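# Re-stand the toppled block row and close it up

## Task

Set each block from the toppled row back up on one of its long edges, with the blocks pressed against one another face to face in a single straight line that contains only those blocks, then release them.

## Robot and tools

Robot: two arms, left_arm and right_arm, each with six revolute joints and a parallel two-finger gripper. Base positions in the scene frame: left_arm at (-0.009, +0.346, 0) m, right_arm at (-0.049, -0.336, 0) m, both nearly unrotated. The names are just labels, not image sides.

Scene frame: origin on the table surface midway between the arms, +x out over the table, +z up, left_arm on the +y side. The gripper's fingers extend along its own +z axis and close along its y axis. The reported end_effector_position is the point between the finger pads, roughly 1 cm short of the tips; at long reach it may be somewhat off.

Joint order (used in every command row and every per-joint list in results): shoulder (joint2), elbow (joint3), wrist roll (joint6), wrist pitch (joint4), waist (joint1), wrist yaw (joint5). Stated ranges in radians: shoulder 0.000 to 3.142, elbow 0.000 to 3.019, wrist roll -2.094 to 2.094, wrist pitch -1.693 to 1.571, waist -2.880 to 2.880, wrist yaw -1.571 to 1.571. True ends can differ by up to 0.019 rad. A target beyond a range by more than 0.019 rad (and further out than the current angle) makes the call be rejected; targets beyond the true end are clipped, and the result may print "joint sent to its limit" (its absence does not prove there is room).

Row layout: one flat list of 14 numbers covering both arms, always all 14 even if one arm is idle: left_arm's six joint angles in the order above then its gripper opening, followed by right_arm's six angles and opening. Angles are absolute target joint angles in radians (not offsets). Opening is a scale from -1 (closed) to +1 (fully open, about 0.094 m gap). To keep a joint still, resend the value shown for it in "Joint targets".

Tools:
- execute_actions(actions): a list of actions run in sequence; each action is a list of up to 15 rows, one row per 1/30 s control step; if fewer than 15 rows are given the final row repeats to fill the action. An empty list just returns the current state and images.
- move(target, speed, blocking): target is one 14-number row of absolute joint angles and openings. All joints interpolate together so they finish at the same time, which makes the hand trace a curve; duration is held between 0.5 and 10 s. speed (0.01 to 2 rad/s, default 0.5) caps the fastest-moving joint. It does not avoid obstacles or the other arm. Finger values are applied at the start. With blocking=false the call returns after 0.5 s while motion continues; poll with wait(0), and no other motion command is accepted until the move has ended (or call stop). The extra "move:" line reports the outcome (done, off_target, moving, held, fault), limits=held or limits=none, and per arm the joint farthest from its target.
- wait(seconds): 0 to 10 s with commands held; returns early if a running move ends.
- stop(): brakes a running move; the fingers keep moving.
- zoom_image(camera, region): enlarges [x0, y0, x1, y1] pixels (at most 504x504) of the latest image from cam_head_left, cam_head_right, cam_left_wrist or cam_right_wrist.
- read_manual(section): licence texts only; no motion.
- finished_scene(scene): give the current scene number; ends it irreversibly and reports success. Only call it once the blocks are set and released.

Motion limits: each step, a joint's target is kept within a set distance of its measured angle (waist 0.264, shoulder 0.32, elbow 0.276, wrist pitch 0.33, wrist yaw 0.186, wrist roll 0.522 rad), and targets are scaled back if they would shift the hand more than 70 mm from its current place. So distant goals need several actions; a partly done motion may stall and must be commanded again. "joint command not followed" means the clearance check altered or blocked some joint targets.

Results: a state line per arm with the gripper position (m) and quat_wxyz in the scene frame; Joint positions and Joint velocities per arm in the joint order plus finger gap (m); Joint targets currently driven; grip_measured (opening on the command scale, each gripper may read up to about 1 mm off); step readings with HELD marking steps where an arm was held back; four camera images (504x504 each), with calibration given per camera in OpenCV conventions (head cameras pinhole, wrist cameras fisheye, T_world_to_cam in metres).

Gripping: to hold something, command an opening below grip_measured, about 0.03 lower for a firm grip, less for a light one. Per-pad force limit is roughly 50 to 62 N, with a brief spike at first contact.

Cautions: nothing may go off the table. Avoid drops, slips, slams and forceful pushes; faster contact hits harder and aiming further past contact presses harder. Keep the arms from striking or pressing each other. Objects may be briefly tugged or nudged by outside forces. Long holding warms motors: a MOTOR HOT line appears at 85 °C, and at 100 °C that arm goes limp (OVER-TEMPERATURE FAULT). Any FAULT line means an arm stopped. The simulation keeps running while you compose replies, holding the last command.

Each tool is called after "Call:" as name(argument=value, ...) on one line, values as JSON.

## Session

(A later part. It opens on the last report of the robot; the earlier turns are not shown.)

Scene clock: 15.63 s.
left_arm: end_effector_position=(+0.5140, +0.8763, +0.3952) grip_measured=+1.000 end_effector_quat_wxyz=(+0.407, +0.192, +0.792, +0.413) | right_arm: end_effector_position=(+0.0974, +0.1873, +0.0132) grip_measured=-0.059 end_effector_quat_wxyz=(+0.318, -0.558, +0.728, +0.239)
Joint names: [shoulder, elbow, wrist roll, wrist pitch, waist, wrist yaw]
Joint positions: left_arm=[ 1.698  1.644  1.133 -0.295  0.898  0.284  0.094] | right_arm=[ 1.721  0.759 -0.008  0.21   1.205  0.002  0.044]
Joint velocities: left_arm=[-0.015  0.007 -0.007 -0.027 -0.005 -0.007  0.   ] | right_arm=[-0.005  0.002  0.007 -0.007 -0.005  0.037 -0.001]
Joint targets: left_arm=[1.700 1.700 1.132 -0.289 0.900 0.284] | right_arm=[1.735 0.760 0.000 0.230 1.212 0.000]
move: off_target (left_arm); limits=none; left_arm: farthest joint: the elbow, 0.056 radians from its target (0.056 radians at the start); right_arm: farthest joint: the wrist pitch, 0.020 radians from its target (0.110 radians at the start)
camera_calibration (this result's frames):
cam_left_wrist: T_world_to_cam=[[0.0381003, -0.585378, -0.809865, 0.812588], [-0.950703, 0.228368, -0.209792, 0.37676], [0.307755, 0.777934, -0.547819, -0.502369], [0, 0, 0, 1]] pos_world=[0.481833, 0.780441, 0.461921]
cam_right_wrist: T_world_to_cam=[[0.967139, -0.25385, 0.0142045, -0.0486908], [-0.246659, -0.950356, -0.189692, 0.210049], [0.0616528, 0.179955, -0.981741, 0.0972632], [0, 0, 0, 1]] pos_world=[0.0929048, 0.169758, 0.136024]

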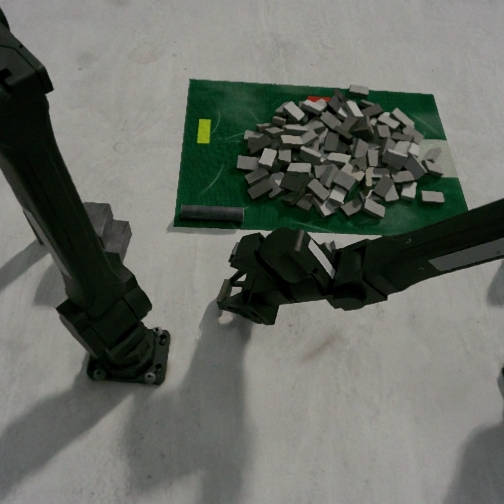

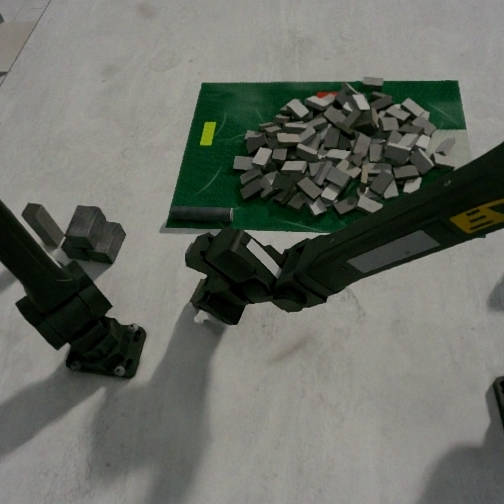

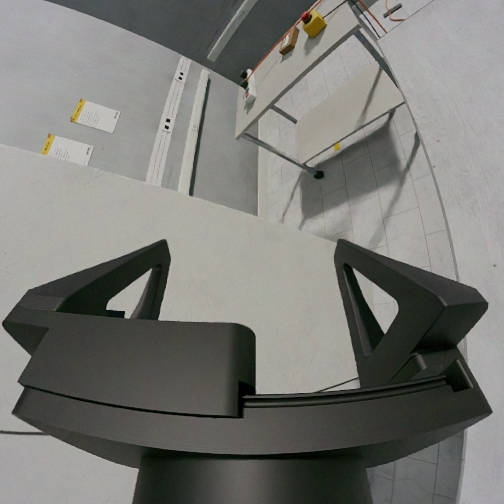

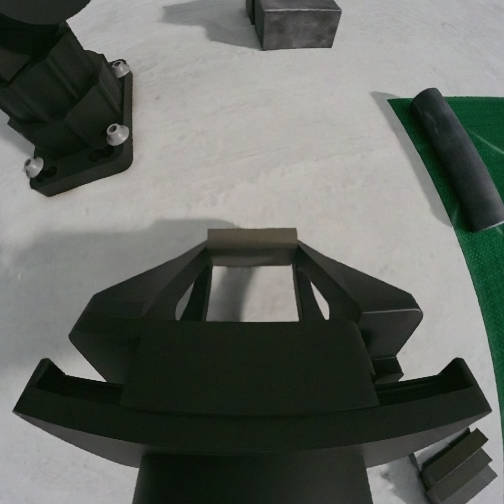

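Call:
move(target=[1.7,1.7,1.132,-0.289,0.9,0.284,1,1.748,0.76,0,0.24,1.212,0,-0.11], speed=0.03)

Call:
move(target=[1.7,1.7,1.132,-0.289,0.9,0.284,1,1.748,0.76,0,0.24,1.212,0,0.35])

Call:
move(target=[1.7,1.7,1.132,-0.289,0.9,0.284,1,1.35,0.8,0,-0.6,1.212,0,0.4], speed=0.7)

Call:
move(target=[1.7,1.7,1.132,-0.289,0.9,0.284,1,1.53,0.943,-0.838,-0.9,0.812,0,0.4], speed=0.7)

Call:
move(target=[1.7,1.7,1.132,-0.289,0.9,0.284,1,1.627,0.943,-0.838,-0.85,0.812,0,0.4], speed=0.15)

Scene clock: 19.63 s.
left_arm: end_effector_position=(+0.5140, +0.8763, +0.3952) grip_measured=+1.000 end_effector_quat_wxyz=(+0.407, +0.192, +0.792, +0.413) | right_arm: end_effector_position=(+0.0976, +0.1878, +0.0101) grip_measured=-0.059 end_effector_quat_wxyz=(+0.318, -0.558, +0.728, +0.239)
Joint names: [shoulder, elbow, wrist roll, wrist pitch, waist, wrist yaw]
Joint positions: left_arm=[ 1.698  1.644  1.133 -0.295  0.898  0.284  0.094] | right_arm=[ 1.731  0.759 -0.008  0.219  1.205  0.002  0.044]
Joint velocities: left_arm=[-0.005  0.007 -0.066 -0.007 -0.005  0.022  0.   ] | right_arm=[-0.015 -0.002 -0.037  0.022 -0.005  0.022  0.001]
Joint targets: left_arm=[1.700 1.700 1.132 -0.289 0.900 0.284] | right_arm=[1.748 0.760 -0.000 0.240 1.212 0.000]
move: off_target (left_arm, right_arm); limits=none; left_arm: farthest joint: the elbow, 0.056 radians from its target (0.056 radians at the start); right_arm: farthest joint: the wrist pitch, 0.021 radians from its target (0.030 radians at the start)
camera_calibration (this result's frames):
cam_left_wrist: T_world_to_cam=[[0.0381003, -0.585378, -0.809865, 0.812588], [-0.950703, 0.228368, -0.209792, 0.37676], [0.307755, 0.777934, -0.547819, -0.502369], [0, 0, 0, 1]] pos_world=[0.481833, 0.780441, 0.461921]
cam_right_wrist: T_world_to_cam=[[0.967138, -0.253855, 0.01421, -0.0486536], [-0.246639, -0.950286, -0.190067, 0.209961], [0.0617531, 0.180316, -0.981668, 0.0940743], [0, 0, 0, 1]] pos_world=[0.0930301, 0.170209, 0.132948]

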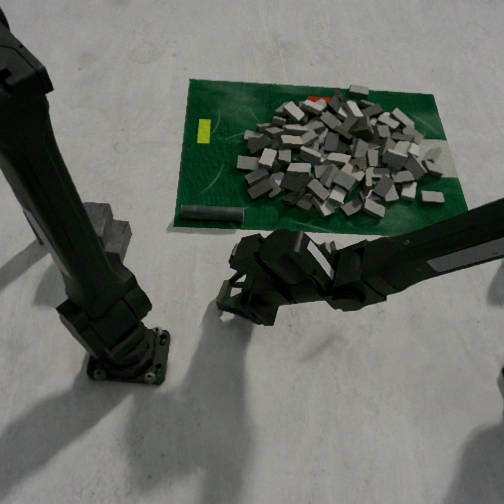

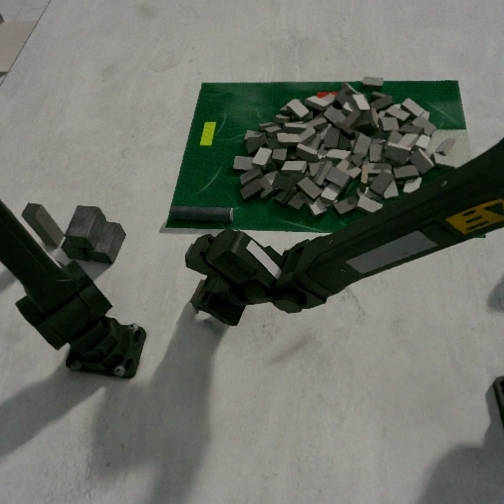

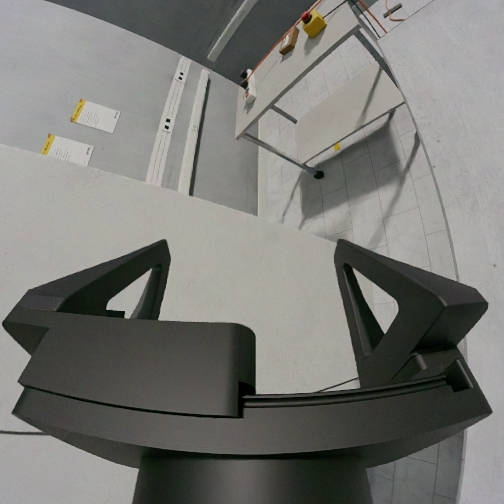

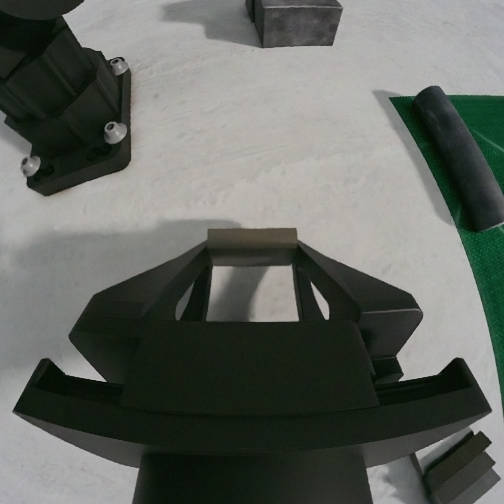

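Scene clock: 20.33 s.
left_arm: end_effector_position=(+0.5140, +0.8763, +0.3952) grip_measured=+1.000 end_effector_quat_wxyz=(+0.407, +0.192, +0.792, +0.413) | right_arm: end_effector_position=(+0.0978, +0.1887, +0.0112) grip_measured=+0.347 end_effector_quat_wxyz=(+0.320, -0.557, +0.727, +0.241)
Joint names: [shoulder, elbow, wrist roll, wrist pitch, waist, wrist yaw]
Joint positions: left_arm=[ 1.698  1.644  1.133 -0.295  0.898  0.284  0.094] | right_arm=[ 1.731  0.759 -0.008  0.225  1.205  0.002  0.063]
Joint velocities: left_arm=[-0.024 -0.012 -0.051 -0.002 -0.005 -0.022  0.   ] | right_arm=[ 0.005 -0.007  0.022 -0.007  0.005 -0.051 -0.   ]
Joint targets: left_arm=[1.700 1.700 1.132 -0.289 0.900 0.284] | right_arm=[1.748 0.760 -0.000 0.240 1.212 -0.000]
move: off_target (left_arm); limits=none; left_arm: farthest joint: the elbow, 0.056 radians from its target (0.056 radians at the start); right_arm: farthest joint: the shoulder, 0.017 radians from its target (0.017 radians at the start)
camera_calibration (this result's frames):
cam_left_wrist: T_world_to_cam=[[0.0381003, -0.585378, -0.809865, 0.812588], [-0.950703, 0.228368, -0.209792, 0.37676], [0.307755, 0.777934, -0.547819, -0.502369], [0, 0, 0, 1]] pos_world=[0.481833, 0.780441, 0.461921]
cam_right_wrist: T_world_to_cam=[[0.967116, -0.253934, 0.0142921, -0.048666], [-0.246344, -0.949223, -0.195681, 0.210932], [0.0632564, 0.185725, -0.980563, 0.0937224], [0, 0, 0, 1]] pos_world=[0.0930988, 0.170456, 0.133872]

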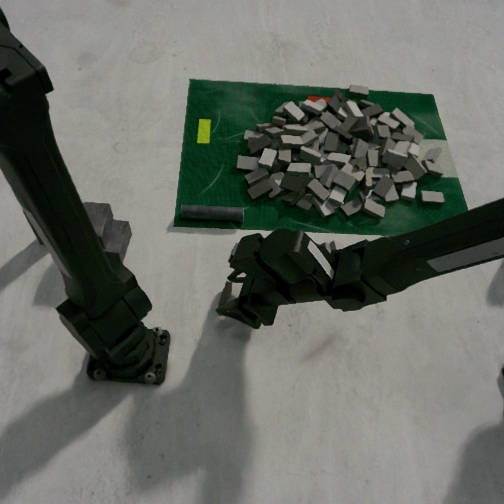

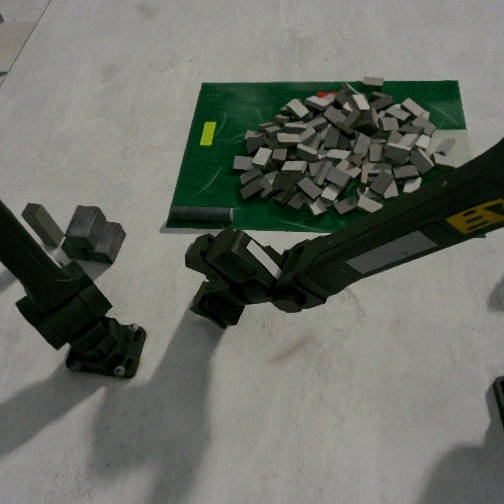

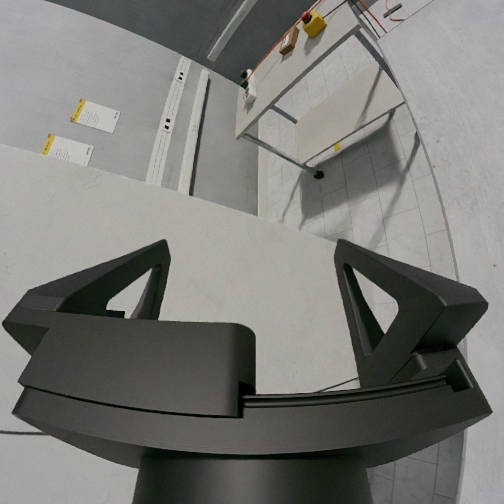

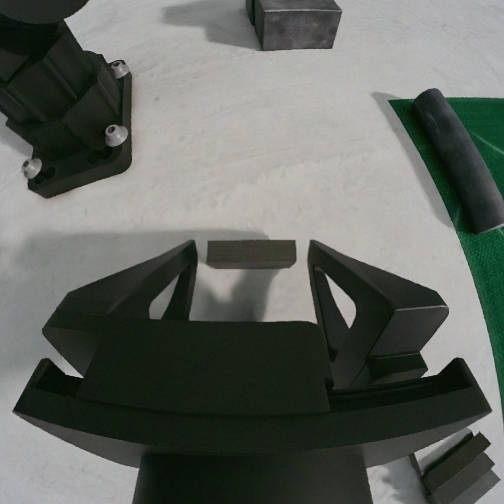

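Scene clock: 22.03 s.
left_arm: end_effector_position=(+0.5140, +0.8763, +0.3952) grip_measured=+1.000 end_effector_quat_wxyz=(+0.407, +0.192, +0.792, +0.413) | right_arm: end_effector_position=(+0.0631, +0.0639, +0.0750) grip_measured=+0.397 end_effector_quat_wxyz=(+0.155, -0.597, +0.779, +0.116)
Joint names: [shoulder, elbow, wrist roll, wrist pitch, waist, wrist yaw]
Joint positions: left_arm=[ 1.698  1.644  1.133 -0.295  0.898  0.284  0.094] | right_arm=[ 1.349  0.759 -0.008 -0.591  1.205  0.002  0.066]
Joint velocities: left_arm=[-0.015 -0.022 -0.037 -0.007  0.005  0.037  0.   ] | right_arm=[-0.005  0.002  0.037 -0.007 -0.005 -0.007 -0.   ]
Joint targets: left_arm=[1.700 1.700 1.132 -0.289 0.900 0.284] | right_arm=[1.350 0.800 0.000 -0.600 1.212 -0.000]
move: off_target (left_arm, right_arm); limits=none; left_arm: farthest joint: the elbow, 0.056 radians from its target (0.056 radians at the start); right_arm: farthest joint: the elbow, 0.041 radians from its target (0.041 radians at the start)
camera_calibration (this result's frames):
cam_left_wrist: T_world_to_cam=[[0.0381003, -0.585378, -0.809865, 0.812588], [-0.950703, 0.228368, -0.209792, 0.37676], [0.307755, 0.777934, -0.547819, -0.502369], [0, 0, 0, 1]] pos_world=[0.481833, 0.780441, 0.461921]
cam_right_wrist: T_world_to_cam=[[0.968371, -0.249419, 0.00693867, -0.0475411], [-0.244004, -0.940805, 0.23526, 0.0634553], [-0.0521504, -0.229512, -0.971908, 0.214848], [0, 0, 0, 1]] pos_world=[0.0727252, 0.0971517, 0.194214]

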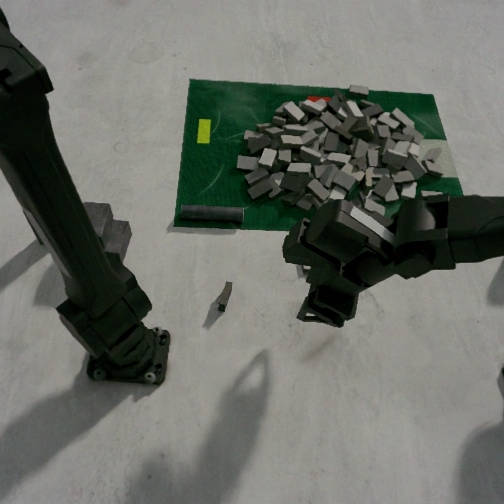

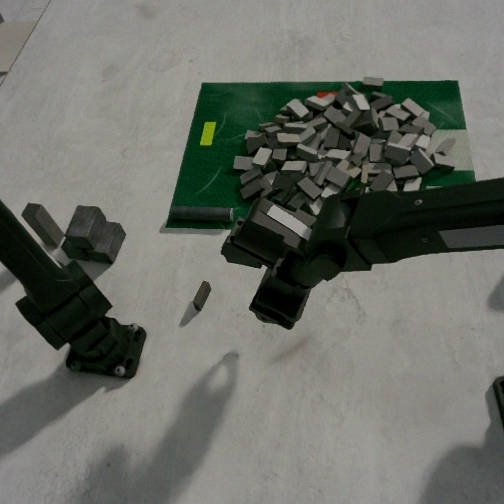

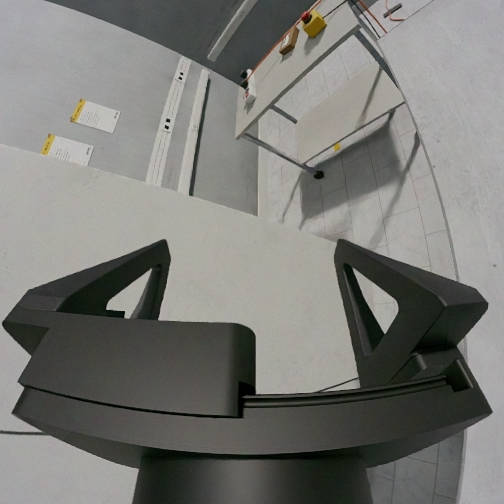

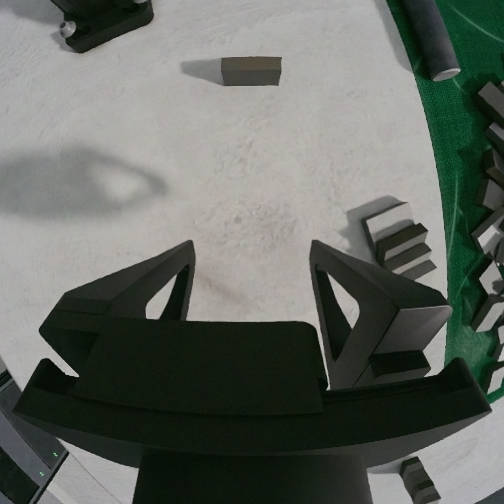

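Scene clock: 24.07 s.
left_arm: end_effector_position=(+0.5140, +0.8763, +0.3952) grip_measured=+1.000 end_effector_quat_wxyz=(+0.407, +0.192, +0.792, +0.413) | right_arm: end_effector_position=(+0.1942, -0.0230, +0.0478) grip_measured=+0.397 end_effector_quat_wxyz=(-0.034, +0.765, -0.644, -0.001)
Joint names: [shoulder, elbow, wrist roll, wrist pitch, waist, wrist yaw]
Joint positions: left_arm=[ 1.698  1.644  1.133 -0.295  0.898  0.284  0.094] | right_arm=[ 1.512  0.9   -0.829 -0.891  0.819  0.002  0.066]
Joint velocities: left_arm=[-0.015 -0.022  0.037 -0.012 -0.015  0.007  0.   ] | right_arm=[-0.005 -0.017  0.022 -0.002 -0.005 -0.022  0.   ]
Joint targets: left_arm=[1.700 1.700 1.132 -0.289 0.900 0.284] | right_arm=[1.530 0.943 -0.838 -0.900 0.812 -0.000]
move: off_target (left_arm, right_arm); limits=none; left_arm: farthest joint: the elbow, 0.056 radians from its target (0.056 radians at the start); right_arm: farthest joint: the elbow, 0.043 radians from its target (0.184 radians at the start)
camera_calibration (this result's frames):
cam_left_wrist: T_world_to_cam=[[0.0381003, -0.585378, -0.809865, 0.812588], [-0.950703, 0.228368, -0.209792, 0.37676], [0.307755, 0.777934, -0.547819, -0.502369], [0, 0, 0, 1]] pos_world=[0.481833, 0.780441, 0.461921]
cam_right_wrist: T_world_to_cam=[[0.982267, 0.180937, 0.0491175, -0.190786], [0.12458, -0.825678, 0.550214, -0.0639635], [0.140109, -0.534339, -0.833578, 0.124371], [0, 0, 0, 1]] pos_world=[0.177946, 0.0481631, 0.148237]

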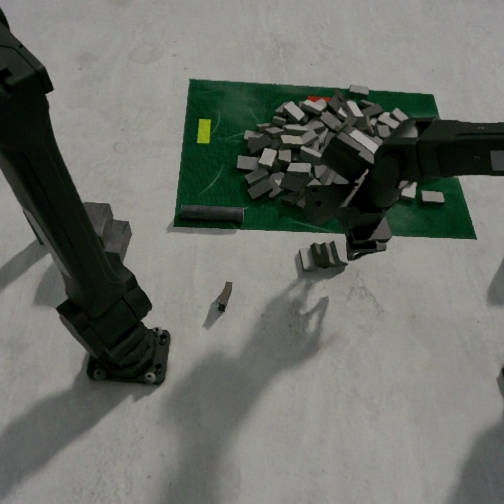

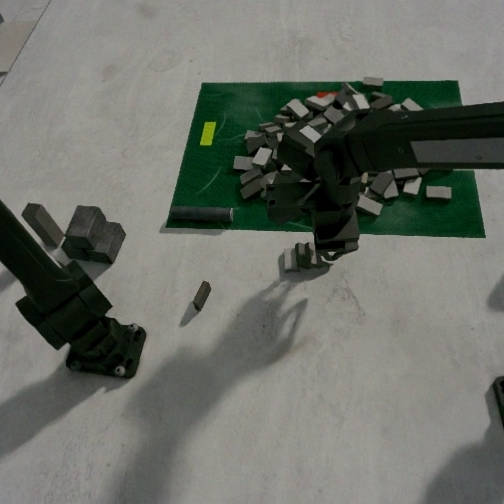

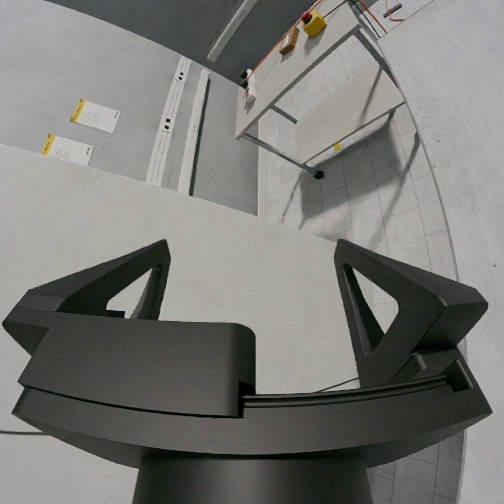

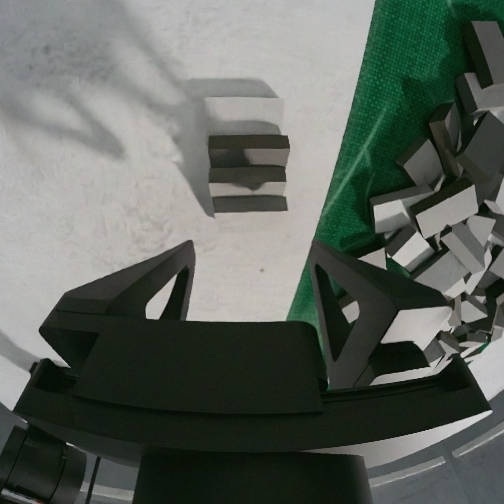

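Scene clock: 25.20 s.
left_arm: end_effector_position=(+0.5140, +0.8763, +0.3952) grip_measured=+1.000 end_effector_quat_wxyz=(+0.407, +0.192, +0.792, +0.413) | right_arm: end_effector_position=(+0.1932, -0.0243, +0.0119) grip_measured=+0.397 end_effector_quat_wxyz=(-0.001, +0.765, -0.644, +0.001)
Joint names: [shoulder, elbow, wrist roll, wrist pitch, waist, wrist yaw]
Joint positions: left_arm=[ 1.698  1.644  1.133 -0.295  0.898  0.284  0.094] | right_arm=[ 1.61   0.902 -0.83  -0.861  0.819  0.002  0.066]
Joint velocities: left_arm=[-0.015 -0.007 -0.066 -0.002 -0.005 -0.037  0.   ] | right_arm=[-0.015  0.007 -0.037 -0.007  0.015 -0.051 -0.   ]
Joint targets: left_arm=[1.700 1.700 1.132 -0.289 0.900 0.284] | right_arm=[1.627 0.943 -0.838 -0.850 0.812 -0.000]
move: off_target (left_arm, right_arm); limits=none; left_arm: farthest joint: the elbow, 0.056 radians from its target (0.056 radians at the start); right_arm: farthest joint: the elbow, 0.041 radians from its target (0.043 radians at the start)
camera_calibration (this result's frames):
cam_left_wrist: T_world_to_cam=[[0.0381003, -0.585378, -0.809865, 0.812588], [-0.950703, 0.228368, -0.209792, 0.37676], [0.307755, 0.777934, -0.547819, -0.502369], [0, 0, 0, 1]] pos_world=[0.481833, 0.780441, 0.461921]
cam_right_wrist: T_world_to_cam=[[0.983119, 0.182969, -0.0000402987, -0.187332], [0.148142, -0.795858, 0.58708, -0.0493906], [0.107386, -0.577176, -0.809529, 0.0988403], [0, 0, 0, 1]] pos_world=[0.180872, 0.0520162, 0.109003]

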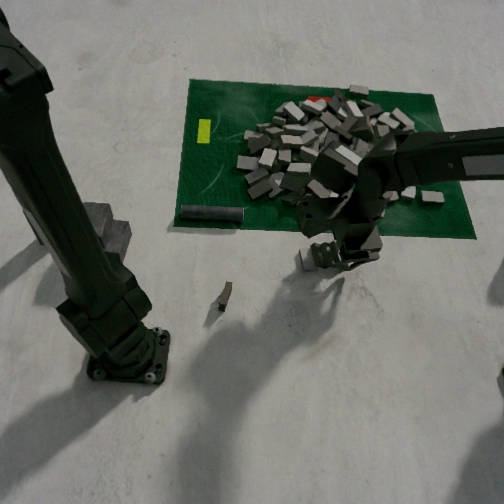

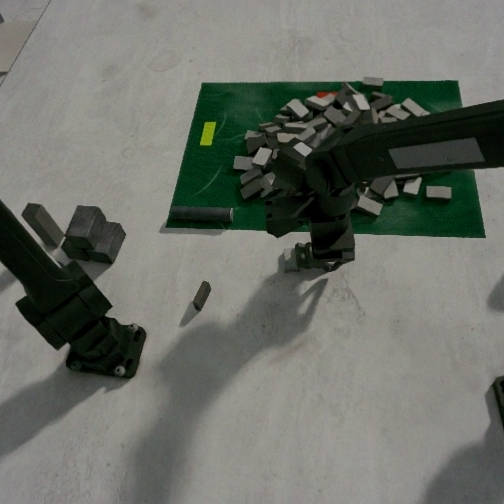

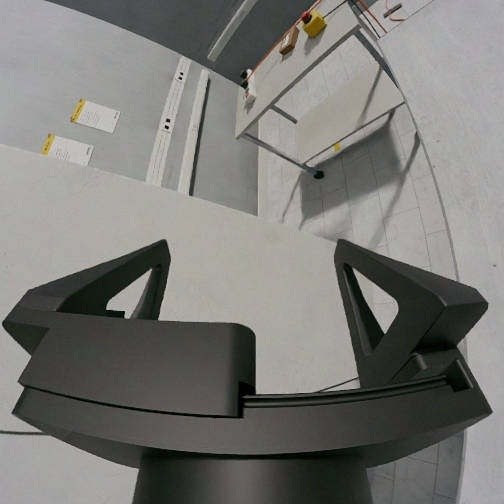

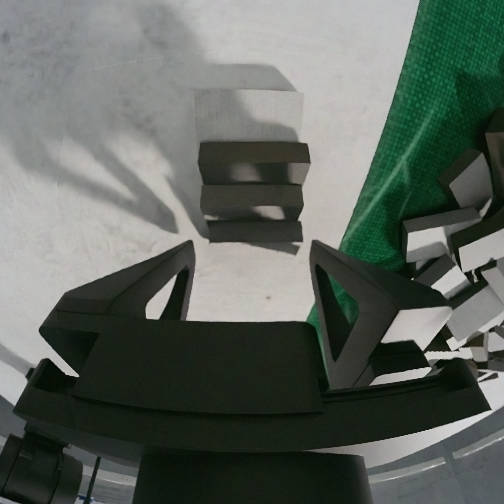

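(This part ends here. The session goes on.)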